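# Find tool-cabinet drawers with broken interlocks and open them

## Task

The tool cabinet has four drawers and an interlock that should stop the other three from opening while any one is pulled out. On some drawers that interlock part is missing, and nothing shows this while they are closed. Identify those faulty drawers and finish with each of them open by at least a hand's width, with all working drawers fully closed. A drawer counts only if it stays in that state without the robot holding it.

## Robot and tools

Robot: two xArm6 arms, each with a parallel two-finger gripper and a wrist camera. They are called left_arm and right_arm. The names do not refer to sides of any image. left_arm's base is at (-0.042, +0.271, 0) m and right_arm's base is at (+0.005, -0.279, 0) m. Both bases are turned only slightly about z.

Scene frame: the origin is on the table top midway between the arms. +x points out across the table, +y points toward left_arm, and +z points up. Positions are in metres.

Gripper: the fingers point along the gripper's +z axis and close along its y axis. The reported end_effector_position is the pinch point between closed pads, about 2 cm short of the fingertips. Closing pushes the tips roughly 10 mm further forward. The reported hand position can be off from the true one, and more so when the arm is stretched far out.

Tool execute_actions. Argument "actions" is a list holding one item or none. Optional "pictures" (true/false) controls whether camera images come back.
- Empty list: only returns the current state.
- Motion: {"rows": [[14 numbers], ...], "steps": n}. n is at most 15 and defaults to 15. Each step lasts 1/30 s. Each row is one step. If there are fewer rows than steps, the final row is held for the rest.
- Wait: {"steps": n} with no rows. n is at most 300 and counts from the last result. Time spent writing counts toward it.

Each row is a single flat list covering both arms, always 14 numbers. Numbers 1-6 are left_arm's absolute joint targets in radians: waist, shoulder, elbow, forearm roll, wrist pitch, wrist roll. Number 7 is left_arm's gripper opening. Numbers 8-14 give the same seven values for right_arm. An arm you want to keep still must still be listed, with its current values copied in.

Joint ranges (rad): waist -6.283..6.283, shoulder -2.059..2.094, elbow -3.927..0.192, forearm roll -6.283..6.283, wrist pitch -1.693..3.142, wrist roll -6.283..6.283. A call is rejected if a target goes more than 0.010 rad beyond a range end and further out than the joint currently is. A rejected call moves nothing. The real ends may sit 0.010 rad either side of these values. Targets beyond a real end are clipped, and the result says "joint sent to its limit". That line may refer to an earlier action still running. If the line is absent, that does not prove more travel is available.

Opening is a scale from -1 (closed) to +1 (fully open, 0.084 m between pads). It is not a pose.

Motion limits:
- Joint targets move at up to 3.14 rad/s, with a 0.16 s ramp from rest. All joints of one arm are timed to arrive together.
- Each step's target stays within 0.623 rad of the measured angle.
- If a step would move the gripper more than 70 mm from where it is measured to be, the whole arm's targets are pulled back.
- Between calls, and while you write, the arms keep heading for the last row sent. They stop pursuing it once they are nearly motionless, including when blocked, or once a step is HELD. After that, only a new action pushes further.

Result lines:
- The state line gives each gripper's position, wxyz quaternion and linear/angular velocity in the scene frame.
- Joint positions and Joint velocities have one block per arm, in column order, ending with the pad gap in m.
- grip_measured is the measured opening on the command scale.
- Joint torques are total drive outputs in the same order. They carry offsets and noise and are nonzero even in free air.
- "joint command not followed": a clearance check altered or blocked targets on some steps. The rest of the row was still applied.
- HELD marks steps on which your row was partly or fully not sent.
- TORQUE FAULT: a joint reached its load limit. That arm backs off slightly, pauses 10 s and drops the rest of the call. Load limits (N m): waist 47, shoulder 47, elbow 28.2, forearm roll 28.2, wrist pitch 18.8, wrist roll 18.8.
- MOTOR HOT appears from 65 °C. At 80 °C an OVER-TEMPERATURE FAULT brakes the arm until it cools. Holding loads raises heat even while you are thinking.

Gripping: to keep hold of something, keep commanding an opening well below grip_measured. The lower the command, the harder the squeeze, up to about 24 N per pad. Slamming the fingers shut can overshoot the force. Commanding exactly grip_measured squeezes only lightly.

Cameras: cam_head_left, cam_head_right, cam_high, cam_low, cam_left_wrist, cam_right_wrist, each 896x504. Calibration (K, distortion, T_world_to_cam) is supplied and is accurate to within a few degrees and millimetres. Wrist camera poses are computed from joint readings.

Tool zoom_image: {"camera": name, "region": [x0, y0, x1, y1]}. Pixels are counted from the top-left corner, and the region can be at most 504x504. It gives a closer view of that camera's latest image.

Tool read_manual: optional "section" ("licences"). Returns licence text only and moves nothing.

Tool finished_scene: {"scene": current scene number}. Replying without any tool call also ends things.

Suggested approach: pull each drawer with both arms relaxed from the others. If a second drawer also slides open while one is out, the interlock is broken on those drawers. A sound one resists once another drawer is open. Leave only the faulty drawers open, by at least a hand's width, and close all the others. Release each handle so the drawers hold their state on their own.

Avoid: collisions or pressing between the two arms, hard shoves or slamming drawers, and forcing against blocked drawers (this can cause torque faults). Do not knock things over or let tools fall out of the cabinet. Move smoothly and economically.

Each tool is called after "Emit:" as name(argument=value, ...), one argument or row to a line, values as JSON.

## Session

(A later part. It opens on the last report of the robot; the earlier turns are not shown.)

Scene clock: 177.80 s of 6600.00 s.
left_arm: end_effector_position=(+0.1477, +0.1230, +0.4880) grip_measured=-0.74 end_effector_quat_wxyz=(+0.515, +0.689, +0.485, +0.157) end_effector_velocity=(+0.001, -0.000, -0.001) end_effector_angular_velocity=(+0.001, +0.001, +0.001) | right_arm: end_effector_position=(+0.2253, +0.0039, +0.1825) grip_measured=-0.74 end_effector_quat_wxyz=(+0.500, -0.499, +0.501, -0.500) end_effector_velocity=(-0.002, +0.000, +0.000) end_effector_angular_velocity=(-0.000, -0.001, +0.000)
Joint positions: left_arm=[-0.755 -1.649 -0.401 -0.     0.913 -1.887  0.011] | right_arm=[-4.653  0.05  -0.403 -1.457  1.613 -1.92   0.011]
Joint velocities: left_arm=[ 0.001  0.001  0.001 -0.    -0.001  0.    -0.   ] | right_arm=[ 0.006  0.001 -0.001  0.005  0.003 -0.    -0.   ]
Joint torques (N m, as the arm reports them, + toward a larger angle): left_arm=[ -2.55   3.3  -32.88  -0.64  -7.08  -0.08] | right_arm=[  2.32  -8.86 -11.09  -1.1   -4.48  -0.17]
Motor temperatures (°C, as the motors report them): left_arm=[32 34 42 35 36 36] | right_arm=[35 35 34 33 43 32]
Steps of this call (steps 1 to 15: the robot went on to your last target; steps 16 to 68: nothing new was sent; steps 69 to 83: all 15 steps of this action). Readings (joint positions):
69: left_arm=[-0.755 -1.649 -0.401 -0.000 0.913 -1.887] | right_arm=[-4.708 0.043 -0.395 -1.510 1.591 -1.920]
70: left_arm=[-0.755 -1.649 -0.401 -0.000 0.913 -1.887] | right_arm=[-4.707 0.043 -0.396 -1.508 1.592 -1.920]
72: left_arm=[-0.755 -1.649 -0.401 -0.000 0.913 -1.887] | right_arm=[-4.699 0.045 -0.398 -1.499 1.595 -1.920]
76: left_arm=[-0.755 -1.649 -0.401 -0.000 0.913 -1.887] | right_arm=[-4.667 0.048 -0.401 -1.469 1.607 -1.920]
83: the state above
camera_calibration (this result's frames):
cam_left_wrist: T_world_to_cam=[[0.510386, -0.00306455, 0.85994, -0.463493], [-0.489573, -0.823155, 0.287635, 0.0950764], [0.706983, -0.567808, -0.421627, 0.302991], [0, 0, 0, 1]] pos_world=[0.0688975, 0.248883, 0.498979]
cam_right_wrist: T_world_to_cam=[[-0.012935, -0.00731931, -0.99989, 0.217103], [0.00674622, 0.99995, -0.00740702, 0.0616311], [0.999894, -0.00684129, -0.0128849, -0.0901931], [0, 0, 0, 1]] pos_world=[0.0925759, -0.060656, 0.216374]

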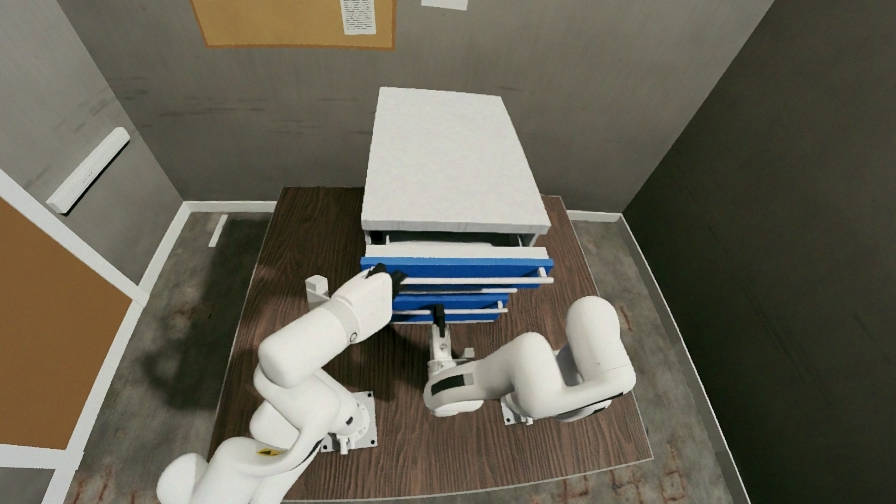

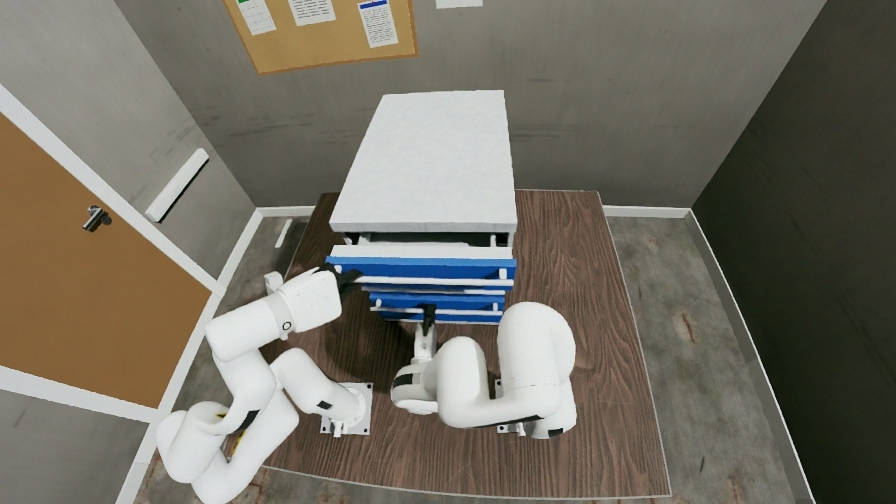

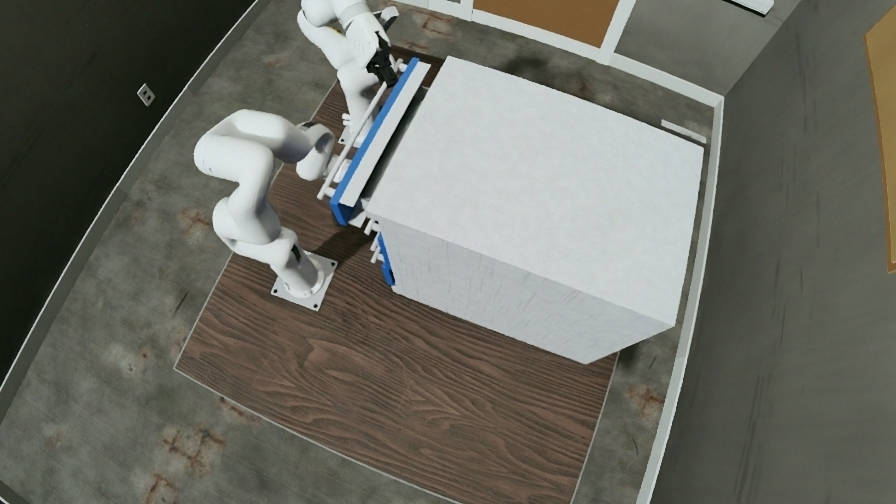

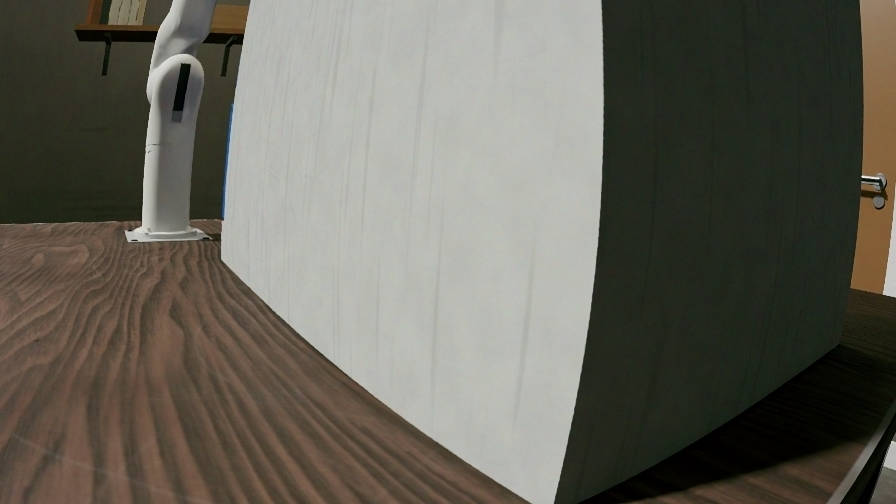

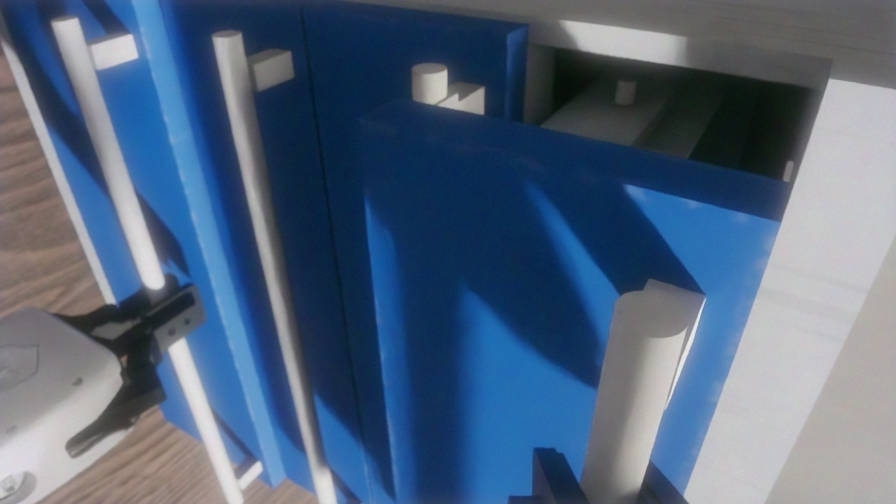

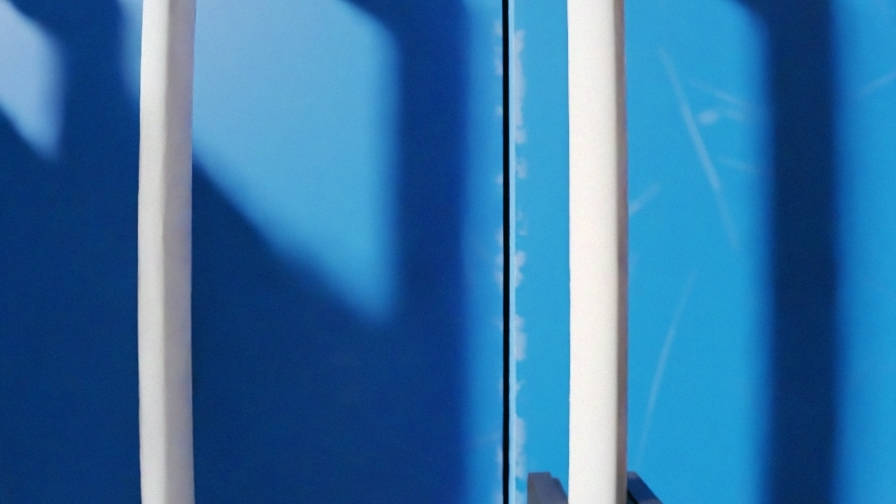

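Emit:
execute_actions(
  actions=[
    {"rows": [[-0.7552, -1.6495, -0.398, 0.0, 0.9134, -1.887, -1.0, -4.643, 0.0515, -0.407, -1.448, 1.613, -1.92, -1.0],[-0.7552, -1.6495, -0.397, 0.0, 0.9134, -1.887, -1.0, -4.633, 0.053, -0.409, -1.439, 1.616, -1.92, -1.0],[-0.7552, -1.6495, -0.397, 0.0, 0.9134, -1.887, -1.0, -4.624, 0.054, -0.4105, -1.430, 1.620, -1.92, -1.0],[-0.7552, -1.6495, -0.397, 0.0, 0.9134, -1.887, -1.0, -4.615, 0.055, -0.412, -1.422, 1.623, -1.92, -1.0],[-0.7552, -1.6495, -0.397, 0.0, 0.9134, -1.887, -1.0, -4.605, 0.0565, -0.414, -1.413, 1.626, -1.92, -1.0],[-0.7552, -1.6495, -0.397, 0.0, 0.9134, -1.887, -1.0, -4.596, 0.058, -0.416, -1.404, 1.629, -1.92, -1.0]], "steps": 15},
  ],
)

Scene clock: 180.67 s of 6600.00 s.
left_arm: end_effector_position=(+0.1479, +0.1228, +0.4873) grip_measured=-0.74 end_effector_quat_wxyz=(+0.515, +0.689, +0.485, +0.157) end_effector_velocity=(+0.000, -0.000, -0.001) end_effector_angular_velocity=(+0.001, +0.002, -0.000) | right_arm: end_effector_position=(+0.2103, +0.0048, +0.1828) grip_measured=-0.74 end_effector_quat_wxyz=(+0.500, -0.498, +0.502, -0.500) end_effector_velocity=(-0.001, -0.000, -0.000) end_effector_angular_velocity=(+0.001, +0.001, -0.002)
Joint positions: left_arm=[-0.755 -1.65  -0.399  0.     0.912 -1.887  0.012] | right_arm=[-4.597  0.058 -0.415 -1.403  1.633 -1.92   0.011]
Joint velocities: left_arm=[-0.     0.     0.002 -0.001  0.    -0.     0.   ] | right_arm=[ 0.005  0.001 -0.002  0.007  0.002  0.    -0.   ]
Joint torques (N m, as the arm reports them, + toward a larger angle): left_arm=[ -2.48   6.69 -26.52  -0.58  -5.4   -0.15] | right_arm=[  7.09 -11.16 -18.35  -4.49  -4.9   -0.12]
Motor temperatures (°C, as the motors report them): left_arm=[32 34 43 35 37 36] | right_arm=[35 35 35 33 43 32]
Steps of this call (steps 1 to 15: the robot went on to your last target; steps 16 to 71: nothing new was sent; steps 72 to 86: all 15 steps of this action). Readings (joint positions):
72: left_arm=[-0.755 -1.649 -0.401 -0.000 0.913 -1.887] | right_arm=[-4.652 0.050 -0.405 -1.457 1.613 -1.920]
73: left_arm=[-0.755 -1.650 -0.401 0.000 0.913 -1.887] | right_arm=[-4.650 0.050 -0.405 -1.455 1.613 -1.920]
75: left_arm=[-0.755 -1.650 -0.400 0.000 0.913 -1.887] | right_arm=[-4.640 0.052 -0.407 -1.445 1.617 -1.920]
79: left_arm=[-0.755 -1.650 -0.399 0.000 0.912 -1.887] | right_arm=[-4.610 0.056 -0.412 -1.416 1.628 -1.920]
86: the state above
camera_calibration (this result's frames):
cam_left_wrist: T_world_to_cam=[[0.510538, -0.00321587, 0.859849, -0.463039], [-0.48949, -0.823232, 0.287557, 0.0952674], [0.706931, -0.567696, -0.421865, 0.30261], [0, 0, 0, 1]] pos_world=[0.0691067, 0.248729, 0.498409]
cam_right_wrist: T_world_to_cam=[[-0.0126902, -0.00608238, -0.999901, 0.217208], [0.00821127, 0.999947, -0.00618687, 0.0602767], [0.999886, -0.00828897, -0.0126396, -0.075209], [0, 0, 0, 1]] pos_world=[0.0774619, -0.0595757, 0.216609]

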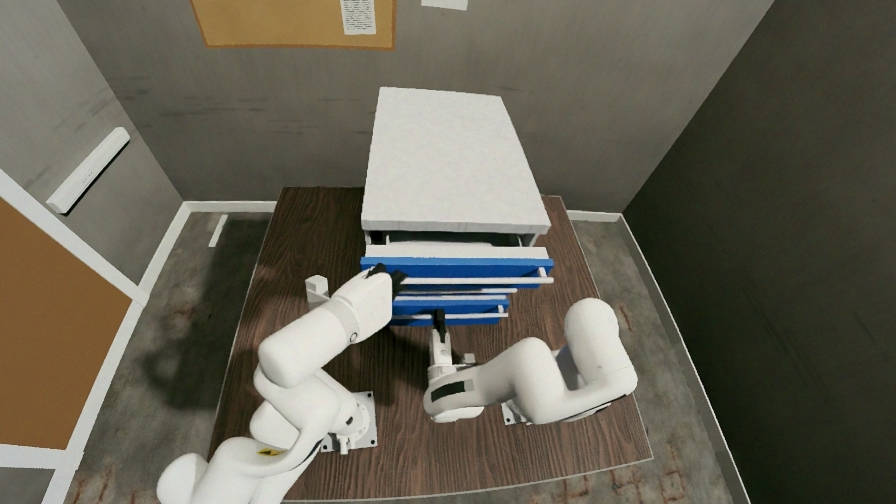

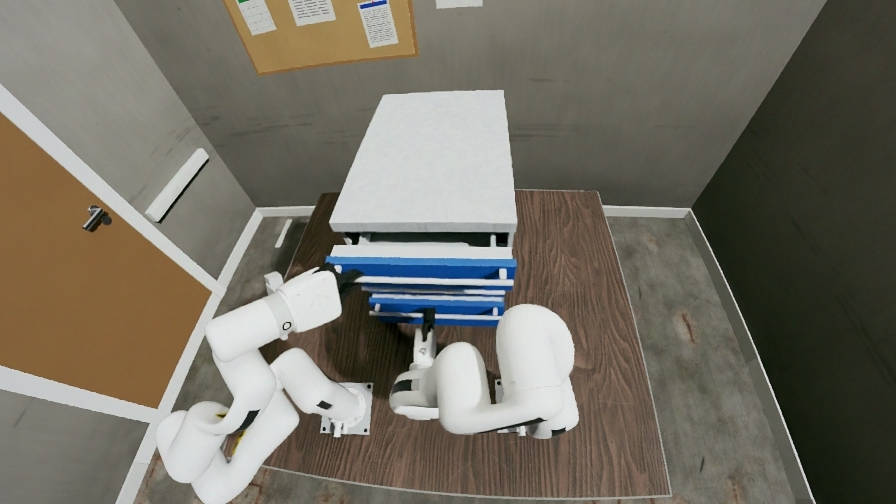

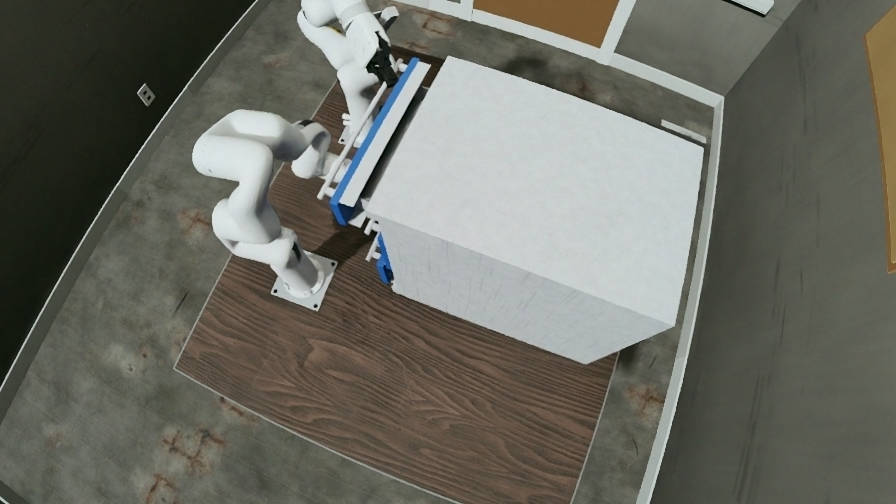

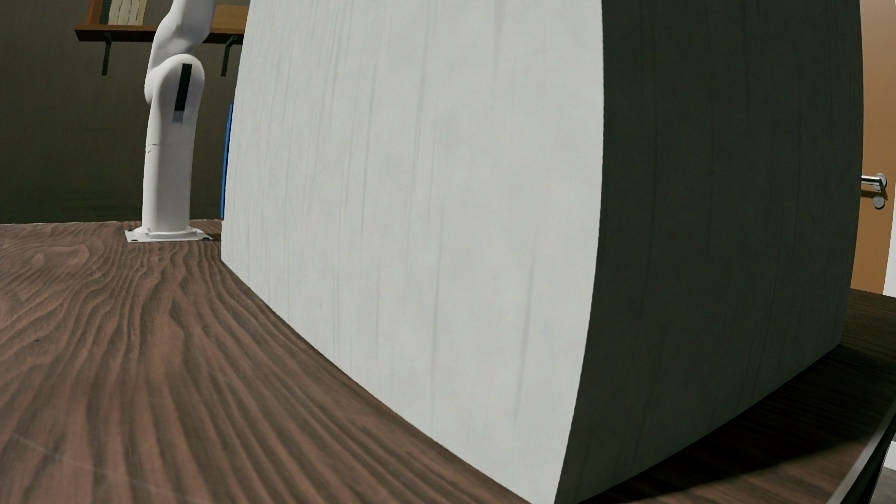

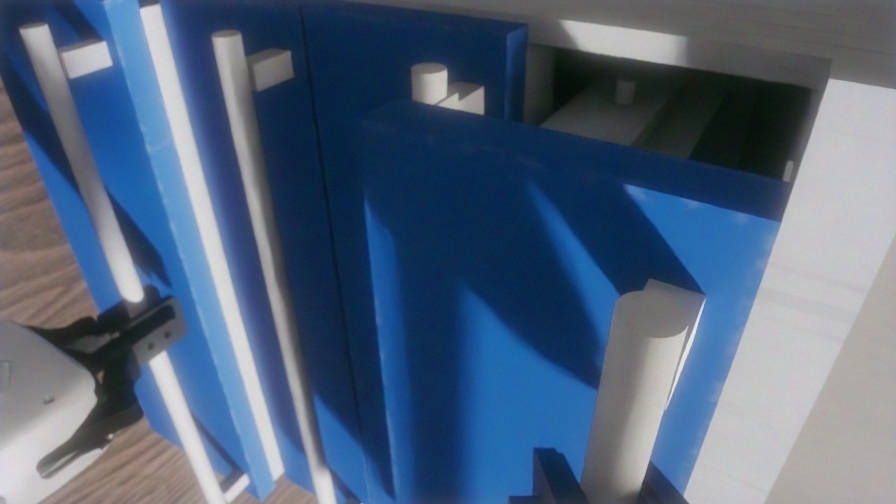

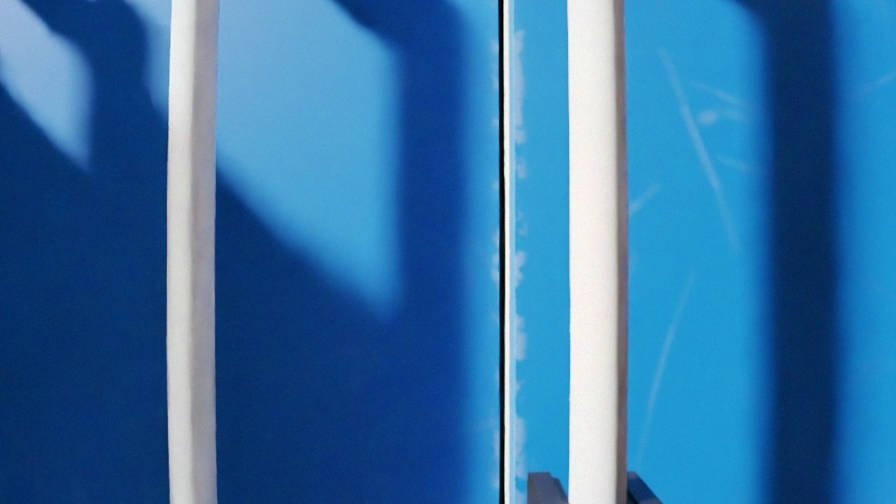

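Emit:
execute_actions(
  actions=[
    {"rows": [[-0.7552, -1.6495, -0.397, 0.0, 0.9134, -1.887, -1.0, -4.615, 0.055, -0.412, -1.422, 1.623, -1.92, -1.0],[-0.7552, -1.6495, -0.397, 0.0, 0.9134, -1.887, -1.0, -4.633, 0.053, -0.409, -1.439, 1.616, -1.92, -1.0],[-0.7552, -1.6495, -0.397, 0.0, 0.9134, -1.887, -1.0, -4.652, 0.050, -0.405, -1.457, 1.610, -1.92, -1.0],[-0.7552, -1.6495, -0.397, 0.0, 0.9134, -1.887, -1.0, -4.671, 0.048, -0.402, -1.475, 1.604, -1.92, -1.0],[-0.7552, -1.6495, -0.397, 0.0, 0.9134, -1.887, -1.0, -4.689, 0.045, -0.398, -1.492, 1.597, -1.92, -1.0],[-0.7452, -1.6363, -0.3975, 0.0, 0.8999, -1.881, -1.0, -4.700, 0.0435, -0.396, -1.502, 1.594, -1.92, -1.0],[-0.7353, -1.6232, -0.3972, 0.0, 0.8864, -1.875, -1.0, -4.708, 0.0425, -0.395, -1.510, 1.591, -1.92, -1.0],[-0.7253, -1.610, -0.3968, 0.0, 0.8729, -1.869, -1.0, -4.712, 0.042, -0.394, -1.514, 1.590, -1.92, -1.0],[-0.7154, -1.5969, -0.3965, 0.0, 0.8593, -1.864, -1.0, -4.712, 0.042, -0.394, -1.514, 1.590, -1.92, -1.0],[-0.7054, -1.5837, -0.3961, 0.0, 0.8458, -1.858, -1.0, -4.712, 0.042, -0.394, -1.514, 1.590, -1.92, -1.0],[-0.6955, -1.5706, -0.3958, 0.0, 0.8323, -1.852, -1.0, -4.712, 0.042, -0.394, -1.514, 1.590, -1.92, -1.0],[-0.6855, -1.5574, -0.3954, 0.0, 0.8188, -1.846, -1.0, -4.712, 0.042, -0.394, -1.514, 1.590, -1.92, -1.0],[-0.677, -1.543, -0.3963, 0.0, 0.805, -1.8415, -1.0, -4.712, 0.042, -0.394, -1.514, 1.590, -1.92, -1.0],[-0.669, -1.528, -0.3971, 0.0, 0.791, -1.837, -1.0, -4.712, 0.042, -0.394, -1.514, 1.590, -1.92, -1.0],[-0.661, -1.513, -0.398, 0.0, 0.777, -1.8325, -1.0, -4.712, 0.042, -0.394, -1.514, 1.590, -1.92, -1.0]], "steps": 15},
  ],
  pictures=false,
)

Emit:
execute_actions(
  actions=[
    {"rows": [[-0.653, -1.499, -0.3988, 0.0, 0.763, -1.828, -1.0, -4.708, 0.0425, -0.395, -1.510, 1.591, -1.92, 0.2],[-0.644, -1.484, -0.3997, 0.0, 0.750, -1.8235, -1.0, -4.708, 0.0425, -0.395, -1.510, 1.591, -1.92, 0.2],[-0.636, -1.469, -0.4005, 0.0, 0.736, -1.819, -1.0, -4.708, 0.0425, -0.395, -1.510, 1.591, -1.92, 0.2],[-0.628, -1.4546, -0.4014, 0.0, 0.722, -1.8145, -1.0, -4.708, 0.0425, -0.395, -1.510, 1.591, -1.92, 0.2],[-0.621, -1.439, -0.4036, 0.0, 0.708, -1.811, -1.0, -4.708, 0.0425, -0.395, -1.510, 1.591, -1.92, 0.2],[-0.614, -1.423, -0.4058, 0.0, 0.695, -1.8075, -1.0, -4.708, 0.0425, -0.395, -1.510, 1.591, -1.92, 0.2],[-0.607, -1.407, -0.408, 0.0, 0.681, -1.804, -1.0, -4.708, 0.0425, -0.395, -1.510, 1.591, -1.92, 0.2],[-0.599, -1.391, -0.4101, 0.0, 0.667, -1.8005, -1.0, -4.708, 0.0425, -0.395, -1.510, 1.591, -1.92, 0.2],[-0.592, -1.375, -0.4123, 0.0, 0.653, -1.797, -1.0, -4.708, 0.0425, -0.395, -1.510, 1.591, -1.92, 0.2],[-0.585, -1.359, -0.4145, 0.0, 0.640, -1.7935, -1.0, -4.708, 0.0425, -0.395, -1.510, 1.591, -1.92, 0.2],[-0.578, -1.3434, -0.4167, 0.0, 0.626, -1.79, -1.0, -4.708, 0.0425, -0.395, -1.510, 1.591, -1.92, 0.2]], "steps": 15},
  ],
  pictures=false,
)

Emit:
execute_actions(
  actions=[
    {"rows": [[-0.578, -1.3434, -0.4167, 0.0, 0.626, -1.79, -1.0, -4.484, 0.073, -0.437, -1.298, 1.667, -1.92, 0.2]], "steps": 12},
  ],
  pictures=false,
)

Emit:
execute_actions(
  actions=[
    {"rows": [[-0.578, -1.3434, -0.4167, 0.0, 0.626, -1.79, -1.0, -4.46, -0.298, -0.401, -1.327, 1.770, -2.244, 0.2]], "steps": 15},
  ],
)

Scene clock: 198.03 s of 6600.00 s.
left_arm: end_effector_position=(+0.1763, +0.1223, +0.4863) grip_measured=-0.74 end_effector_quat_wxyz=(+0.505, +0.684, +0.495, +0.183) end_effector_velocity=(+0.124, -0.001, +0.001) end_effector_angular_velocity=(+0.109, -0.074, +0.197) | right_arm: end_effector_position=(+0.2395, +0.0048, +0.1829) grip_measured=-0.74 end_effector_quat_wxyz=(+0.501, -0.500, +0.501, -0.498) end_effector_velocity=(+0.001, -0.001, -0.001) end_effector_angular_velocity=(-0.006, -0.002, +0.012)
Joint positions: left_arm=[-0.691 -1.562 -0.396 -0.     0.824 -1.849  0.012] | right_arm=[-4.709  0.042 -0.396 -1.513  1.59  -1.92   0.012]
Joint velocities: left_arm=[ 0.262  0.408 -0.009 -0.003 -0.4    0.15  -0.   ] | right_arm=[-0.003 -0.006  0.013 -0.014 -0.003 -0.    -0.   ]
Joint torques (N m, as the arm reports them, + toward a larger angle): left_arm=[ -3.51  10.89 -17.    -0.52  -1.92   0.  ] | right_arm=[ -1.53 -10.01 -13.95  -2.75  -2.6   -0.12]
Motor temperatures (°C, as the motors report them): left_arm=[32 34 41 35 36 36] | right_arm=[35 36 39 33 44 32]
Steps of this call (steps 1 to 15: the robot went on to your last target; steps 16 to 90: nothing new was sent; then 13.87 s passed at rest; steps 91 to 105: all 15 steps of this action). Readings (joint positions):
91: left_arm=[-0.755 -1.650 -0.397 0.000 0.913 -1.887] | right_arm=[-4.596 0.058 -0.416 -1.402 1.633 -1.920]
92: left_arm=[-0.755 -1.650 -0.397 0.000 0.913 -1.887] | right_arm=[-4.599 0.057 -0.415 -1.405 1.632 -1.920]
94: left_arm=[-0.755 -1.650 -0.397 0.000 0.913 -1.887] | right_arm=[-4.617 0.054 -0.412 -1.422 1.625 -1.920]
98: left_arm=[-0.749 -1.642 -0.397 -0.000 0.905 -1.883] | right_arm=[-4.676 0.047 -0.403 -1.479 1.603 -1.920]
105: the state above

Scene clock: 198.53 s of 6600.00 s.
left_arm: end_effector_position=(+0.2355, +0.1226, +0.4863) grip_measured=-0.74 end_effector_quat_wxyz=(+0.488, +0.671, +0.511, +0.223) end_effector_velocity=(+0.041, +0.001, -0.000) end_effector_angular_velocity=(+0.025, -0.019, +0.051) | right_arm: end_effector_position=(+0.2393, +0.0039, +0.1824) grip_measured=+0.19 end_effector_quat_wxyz=(+0.500, -0.500, +0.501, -0.498) end_effector_velocity=(+0.001, -0.002, +0.001) end_effector_angular_velocity=(-0.002, -0.003, -0.005)
Joint positions: left_arm=[-0.584 -1.352 -0.415 -0.001  0.634 -1.792  0.012] | right_arm=[-4.708  0.043 -0.395 -1.51   1.59  -1.92   0.052]
Joint velocities: left_arm=[ 0.065  0.15  -0.02   0.    -0.135  0.034 -0.   ] | right_arm=[-0.002 -0.001  0.002  0.002  0.004 -0.     0.001]
Joint torques (N m, as the arm reports them, + toward a larger angle): left_arm=[  0.74   2.17 -19.23   0.66  -0.44  -0.22] | right_arm=[ -1.64 -12.07  -9.96  -0.21   1.62  -0.22]
Motor temperatures (°C, as the motors report them): left_arm=[32 34 41 35 36 36] | right_arm=[35 36 39 33 44 32]
Steps of this call (steps 1 to 15: all 15 steps of this action). Readings (joint positions):
1: left_arm=[-0.682 -1.548 -0.396 -0.000 0.811 -1.845] | right_arm=[-4.709 0.042 -0.396 -1.514 1.590 -1.920]
2: left_arm=[-0.674 -1.534 -0.397 -0.000 0.797 -1.840] | right_arm=[-4.708 0.042 -0.398 -1.515 1.586 -1.920]
4: left_arm=[-0.657 -1.505 -0.398 -0.000 0.770 -1.830] | right_arm=[-4.707 0.043 -0.400 -1.515 1.585 -1.920]
8: left_arm=[-0.626 -1.446 -0.403 -0.001 0.715 -1.814] | right_arm=[-4.707 0.043 -0.397 -1.512 1.588 -1.920]
15: the state above

Scene clock: 198.93 s of 6600.00 s.
left_arm: end_effector_position=(+0.2378, +0.1228, +0.4864) grip_measured=-0.74 end_effector_quat_wxyz=(+0.488, +0.670, +0.512, +0.225) end_effector_velocity=(+0.001, +0.000, -0.000) end_effector_angular_velocity=(+0.002, +0.001, +0.002) | right_arm: end_effector_position=(+0.1798, +0.0047, +0.1815) grip_measured=+0.19 end_effector_quat_wxyz=(+0.499, -0.501, +0.502, -0.499) end_effector_velocity=(-0.001, -0.006, +0.000) end_effector_angular_velocity=(-0.003, -0.004, -0.021)
Joint positions: left_arm=[-0.58  -1.344 -0.417 -0.001  0.627 -1.79   0.011] | right_arm=[-4.486  0.073 -0.436 -1.3    1.666 -1.92   0.052]
Joint velocities: left_arm=[ 0.002  0.004 -0.001  0.001 -0.001  0.    -0.   ] | right_arm=[ 0.007  0.003 -0.001  0.025  0.013  0.    -0.   ]
Joint torques (N m, as the arm reports them, + toward a larger angle): left_arm=[  8.24   7.42 -19.68   1.64  -2.03  -0.11] | right_arm=[ -2.22 -12.19  -9.82  -0.39   1.77  -0.31]
Motor temperatures (°C, as the motors report them): left_arm=[32 34 41 35 36 36] | right_arm=[35 36 39 33 44 32]
Steps of this call (steps 1 to 12: all 12 steps of this action). Readings (joint positions):
1: left_arm=[-0.582 -1.349 -0.416 -0.001 0.631 -1.791] | right_arm=[-4.707 0.043 -0.395 -1.510 1.591 -1.920]
2: left_arm=[-0.581 -1.346 -0.416 -0.001 0.629 -1.791] | right_arm=[-4.700 0.044 -0.397 -1.501 1.595 -1.920]
4: left_arm=[-0.581 -1.345 -0.416 -0.001 0.627 -1.790] | right_arm=[-4.634 0.053 -0.409 -1.436 1.619 -1.920]
8: left_arm=[-0.580 -1.345 -0.417 -0.001 0.627 -1.790] | right_arm=[-4.498 0.071 -0.435 -1.315 1.659 -1.920]
12: the state above

Scene clock: 199.43 s of 6600.00 s.
left_arm: end_effector_position=(+0.2381, +0.1231, +0.4864) grip_measured=-0.74 end_effector_quat_wxyz=(+0.488, +0.670, +0.512, +0.225) end_effector_velocity=(+0.000, +0.000, +0.000) end_effector_angular_velocity=(+0.001, -0.002, +0.000) | right_arm: end_effector_position=(+0.1802, +0.0036, +0.2817) grip_measured=+0.19 end_effector_quat_wxyz=(+0.499, -0.500, +0.500, -0.500) end_effector_velocity=(+0.001, -0.004, +0.000) end_effector_angular_velocity=(-0.035, -0.007, -0.001)
Joint positions: left_arm=[-0.579 -1.344 -0.417 -0.     0.626 -1.79   0.011] | right_arm=[-4.46  -0.295 -0.4   -1.327  1.769 -2.242  0.052]
Joint velocities: left_arm=[ 0.001  0.001  0.001  0.001 -0.002  0.001 -0.   ] | right_arm=[ 0.002 -0.009  0.012 -0.001  0.006 -0.032 -0.   ]
Joint torques (N m, as the arm reports them, + toward a larger angle): left_arm=[ 11.96   8.8  -19.34   2.25  -2.53  -0.11] | right_arm=[ -2.07  -9.21 -13.67  -0.63   1.34  -0.14]
Motor temperatures (°C, as the motors report them): left_arm=[32 34 41 35 36 36] | right_arm=[35 36 39 33 44 32]
Steps of this call (steps 1 to 15: all 15 steps of this action). Readings (joint positions):
1: left_arm=[-0.580 -1.344 -0.417 -0.001 0.627 -1.790] | right_arm=[-4.486 0.072 -0.436 -1.300 1.667 -1.921]
2: left_arm=[-0.579 -1.344 -0.417 -0.001 0.627 -1.790] | right_arm=[-4.485 0.065 -0.434 -1.301 1.669 -1.929]
4: left_arm=[-0.579 -1.344 -0.417 -0.001 0.627 -1.790] | right_arm=[-4.480 -0.001 -0.422 -1.307 1.689 -1.991]
8: left_arm=[-0.579 -1.344 -0.417 -0.000 0.626 -1.790] | right_arm=[-4.467 -0.208 -0.413 -1.321 1.744 -2.161]
15: the state above
camera_calibration (this result's frames):
cam_left_wrist: T_world_to_cam=[[0.471173, -0.00204392, 0.882038, -0.509813], [-0.383739, -0.900875, 0.202901, 0.165409], [0.794192, -0.434074, -0.425252, 0.202996], [0, 0, 0, 1]] pos_world=[0.142466, 0.236086, 0.502438]
cam_right_wrist: T_world_to_cam=[[-0.0131958, -0.0092024, -0.999871, 0.315741], [0.00574458, 0.99994, -0.00927886, 0.0636749], [0.999896, -0.00586627, -0.0131421, -0.043683], [0, 0, 0, 1]] pos_world=[0.0474791, -0.0610217, 0.315717]

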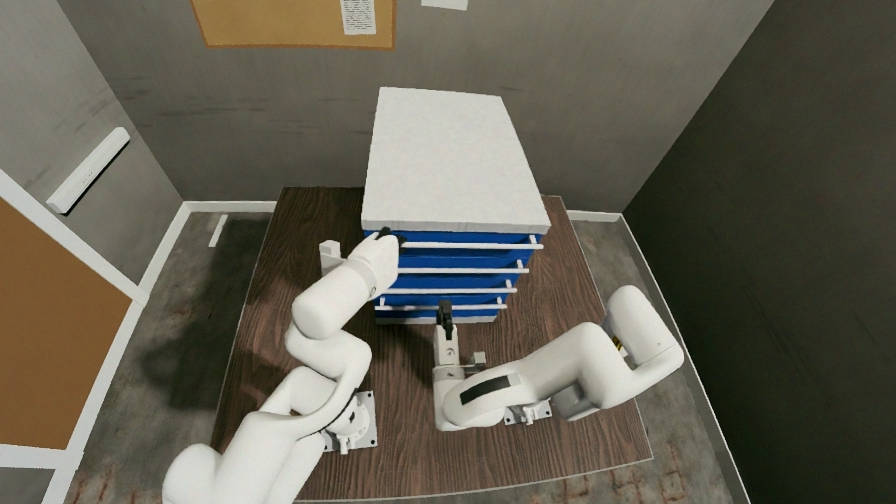

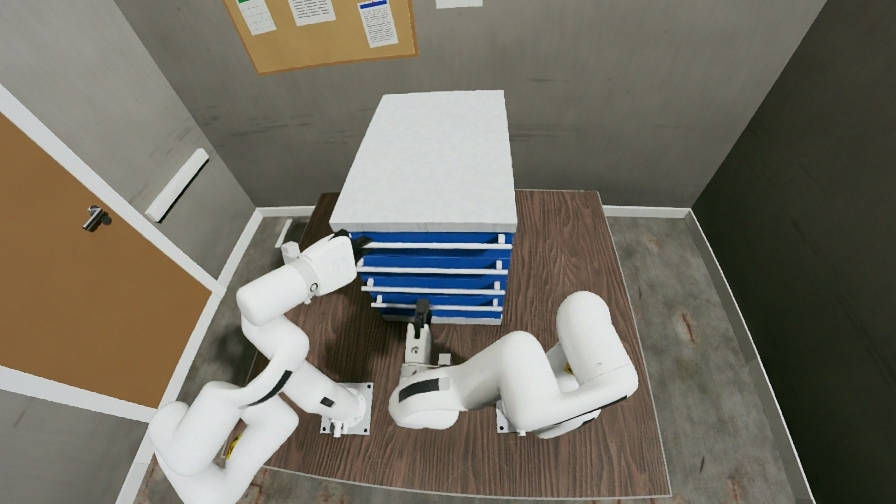

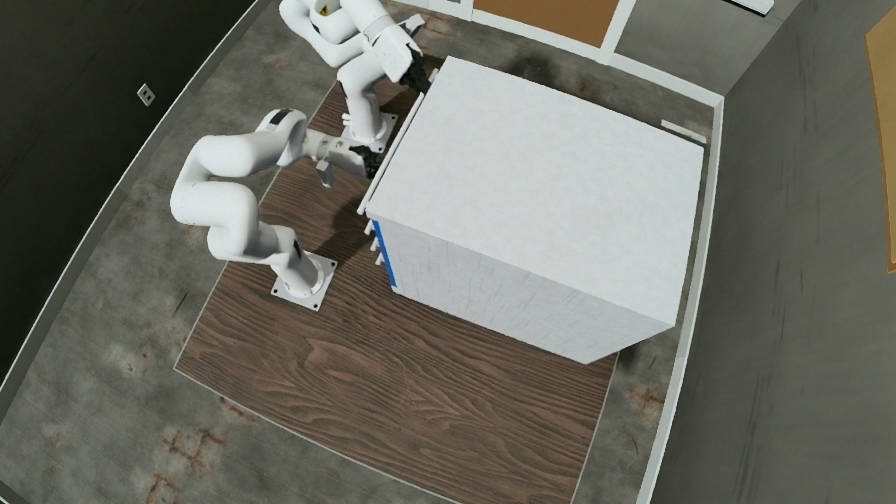

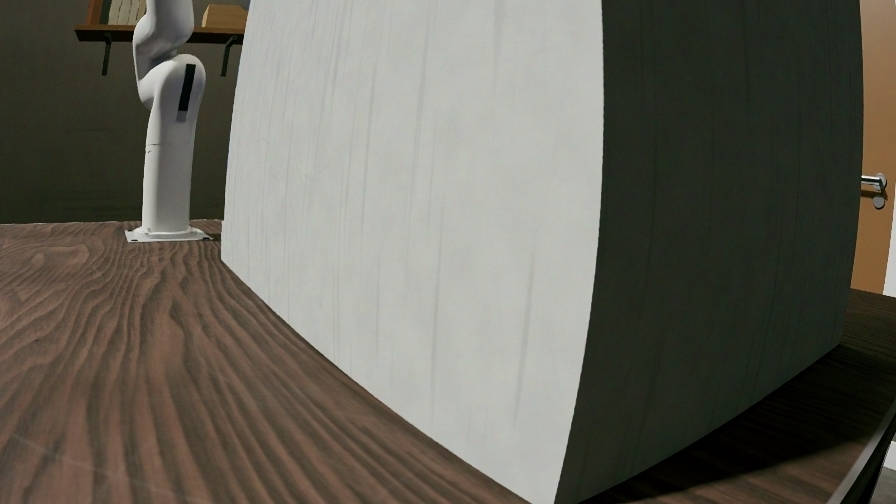

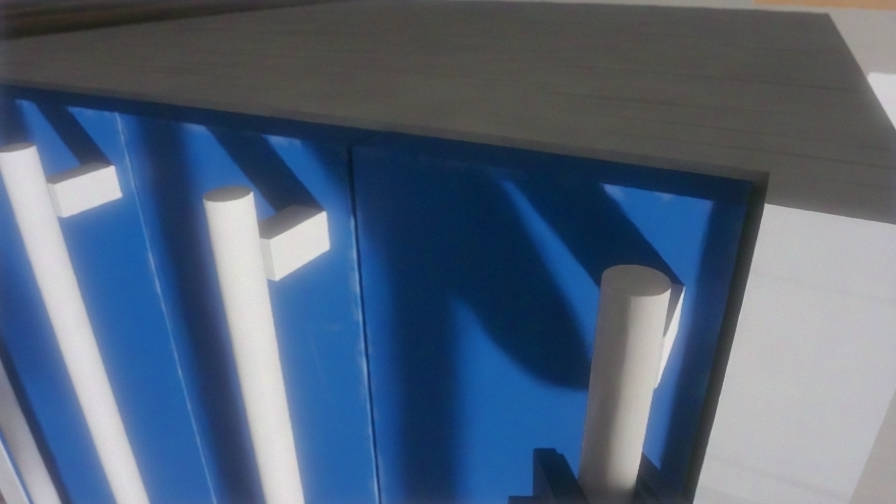

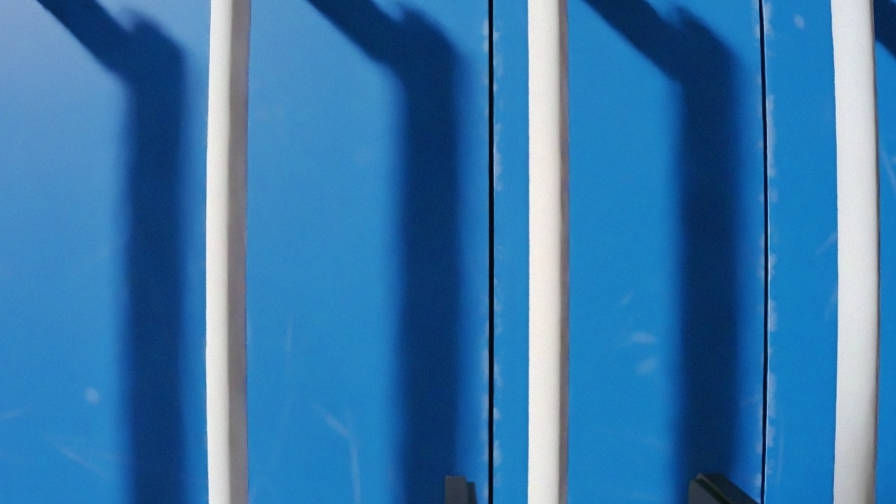

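Emit:
execute_actions(
  actions=[
    {"rows": [[-0.581, -1.349, -0.416, 0.0, 0.631, -1.791, -1.0, -4.5345, -0.3235, -0.3743, -1.3872, 1.7228, -2.2546, 0.2],[-0.581, -1.349, -0.416, 0.0, 0.631, -1.791, -1.0, -4.5345, -0.3235, -0.3743, -1.3872, 1.7228, -2.2546, 0.2],[-0.581, -1.349, -0.416, 0.0, 0.631, -1.791, -1.0, -4.5345, -0.3235, -0.3743, -1.3872, 1.7228, -2.2546, 0.2],[-0.581, -1.349, -0.416, 0.0, 0.631, -1.791, -1.0, -4.7017, -0.3479, -0.3537, -1.5168, 1.6164, -2.271, 0.2]], "steps": 15},
  ],
  pictures=false,
)

Emit:
execute_actions(
  actions=[
    {"rows": [[-0.581, -1.349, -0.416, 0.0, 0.631, -1.791, -1.0, -4.7017, -0.3479, -0.3537, -1.5168, 1.6164, -2.271, -0.5],[-0.581, -1.349, -0.416, 0.0, 0.631, -1.791, -1.0, -4.7017, -0.3479, -0.3537, -1.5168, 1.6164, -2.271, -0.5],[-0.581, -1.349, -0.416, 0.0, 0.631, -1.791, -1.0, -4.7017, -0.3479, -0.3537, -1.5168, 1.6164, -2.271, -0.5],[-0.581, -1.349, -0.416, 0.0, 0.631, -1.791, -1.0, -4.7017, -0.3479, -0.3537, -1.5168, 1.6164, -2.271, -0.5],[-0.581, -1.349, -0.416, 0.0, 0.631, -1.791, -1.0, -4.7017, -0.3479, -0.3537, -1.5168, 1.6164, -2.271, -0.5],[-0.581, -1.349, -0.416, 0.0, 0.631, -1.791, -1.0, -4.7017, -0.3479, -0.3537, -1.5168, 1.6164, -2.271, -0.5],[-0.581, -1.349, -0.416, 0.0, 0.631, -1.791, -1.0, -4.7017, -0.3479, -0.3537, -1.5168, 1.6164, -2.271, -0.5],[-0.581, -1.349, -0.416, 0.0, 0.631, -1.791, -1.0, -4.7017, -0.3479, -0.3537, -1.5168, 1.6164, -2.271, -1.0]], "steps": 15},
  ],
  pictures=false,
)

Scene clock: 205.63 s of 6600.00 s.
left_arm: end_effector_position=(+0.2370, +0.1232, +0.4862) grip_measured=-0.74 end_effector_quat_wxyz=(+0.488, +0.670, +0.512, +0.225) end_effector_velocity=(-0.002, -0.000, -0.001) end_effector_angular_velocity=(-0.001, +0.003, -0.003) | right_arm: end_effector_position=(+0.2391, +0.0033, +0.2830) grip_measured=+0.19 end_effector_quat_wxyz=(+0.500, -0.500, +0.500, -0.500) end_effector_velocity=(+0.002, +0.002, -0.000) end_effector_angular_velocity=(-0.001, +0.002, +0.010)
Joint positions: left_arm=[-0.58  -1.348 -0.416  0.     0.63  -1.791  0.012] | right_arm=[-4.7   -0.348 -0.354 -1.515  1.618 -2.271  0.052]
Joint velocities: left_arm=[-0.003 -0.005  0.001 -0.002  0.007 -0.    -0.   ] | right_arm=[-0.012 -0.002  0.001 -0.016 -0.016 -0.003 -0.   ]
Joint torques (N m, as the arm reports them, + toward a larger angle): left_arm=[  8.38   2.61 -20.35   1.64  -0.03  -0.07] | right_arm=[ -1.77  -8.2  -13.87  -0.34   1.44  -0.26]
Motor temperatures (°C, as the motors report them): left_arm=[32 34 41 35 36 36] | right_arm=[35 36 39 33 43 32]
Steps of this call (steps 1 to 15: the robot went on to your last target; steps 16 to 90: nothing new was sent; then 2.70 s passed at rest; steps 91 to 105: all 15 steps of this action). Readings (joint positions):
91: left_arm=[-0.578 -1.344 -0.417 0.000 0.626 -1.790] | right_arm=[-4.461 -0.298 -0.401 -1.328 1.769 -2.244]
92: left_arm=[-0.578 -1.344 -0.416 0.000 0.627 -1.790] | right_arm=[-4.468 -0.301 -0.398 -1.335 1.763 -2.245]
94: left_arm=[-0.579 -1.346 -0.416 0.001 0.628 -1.791] | right_arm=[-4.503 -0.313 -0.386 -1.362 1.742 -2.250]
98: left_arm=[-0.579 -1.347 -0.416 0.001 0.628 -1.791] | right_arm=[-4.639 -0.338 -0.363 -1.467 1.658 -2.264]
105: the state above

Scene clock: 206.13 s of 6600.00 s.
left_arm: end_effector_position=(+0.2367, +0.1231, +0.4863) grip_measured=-0.74 end_effector_quat_wxyz=(+0.488, +0.671, +0.512, +0.225) end_effector_velocity=(-0.000, -0.000, -0.000) end_effector_angular_velocity=(+0.000, +0.000, -0.001) | right_arm: end_effector_position=(+0.2395, +0.0033, +0.2831) grip_measured=-0.74 end_effector_quat_wxyz=(+0.500, -0.500, +0.500, -0.500) end_effector_velocity=(+0.000, -0.000, -0.001) end_effector_angular_velocity=(-0.002, +0.001, +0.000)
Joint positions: left_arm=[-0.581 -1.349 -0.416  0.     0.631 -1.791  0.012] | right_arm=[-4.701 -0.348 -0.354 -1.517  1.617 -2.271  0.012]
Joint velocities: left_arm=[-0.001 -0.     0.001 -0.    -0.    -0.    -0.   ] | right_arm=[-0.001 -0.     0.002 -0.    -0.002 -0.    -0.   ]
Joint torques (N m, as the arm reports them, + toward a larger angle): left_arm=[  7.09   2.62 -20.66   1.64  -0.32  -0.19] | right_arm=[ -2.52  -7.95 -13.77  -0.41   0.98  -0.09]
Motor temperatures (°C, as the motors report them): left_arm=[32 34 41 35 36 36] | right_arm=[35 36 39 33 43 32]
Steps of this call (steps 1 to 15: all 15 steps of this action). Readings (joint positions):
1: left_arm=[-0.580 -1.348 -0.416 0.000 0.630 -1.791] | right_arm=[-4.700 -0.348 -0.354 -1.516 1.617 -2.271]
2: left_arm=[-0.580 -1.348 -0.416 0.000 0.631 -1.791] | right_arm=[-4.700 -0.348 -0.354 -1.516 1.617 -2.271]
4: left_arm=[-0.580 -1.349 -0.416 0.000 0.631 -1.791] | right_arm=[-4.701 -0.348 -0.354 -1.516 1.617 -2.271]
8: left_arm=[-0.581 -1.349 -0.416 0.000 0.631 -1.791] | right_arm=[-4.701 -0.348 -0.354 -1.517 1.616 -2.271]
15: the state above


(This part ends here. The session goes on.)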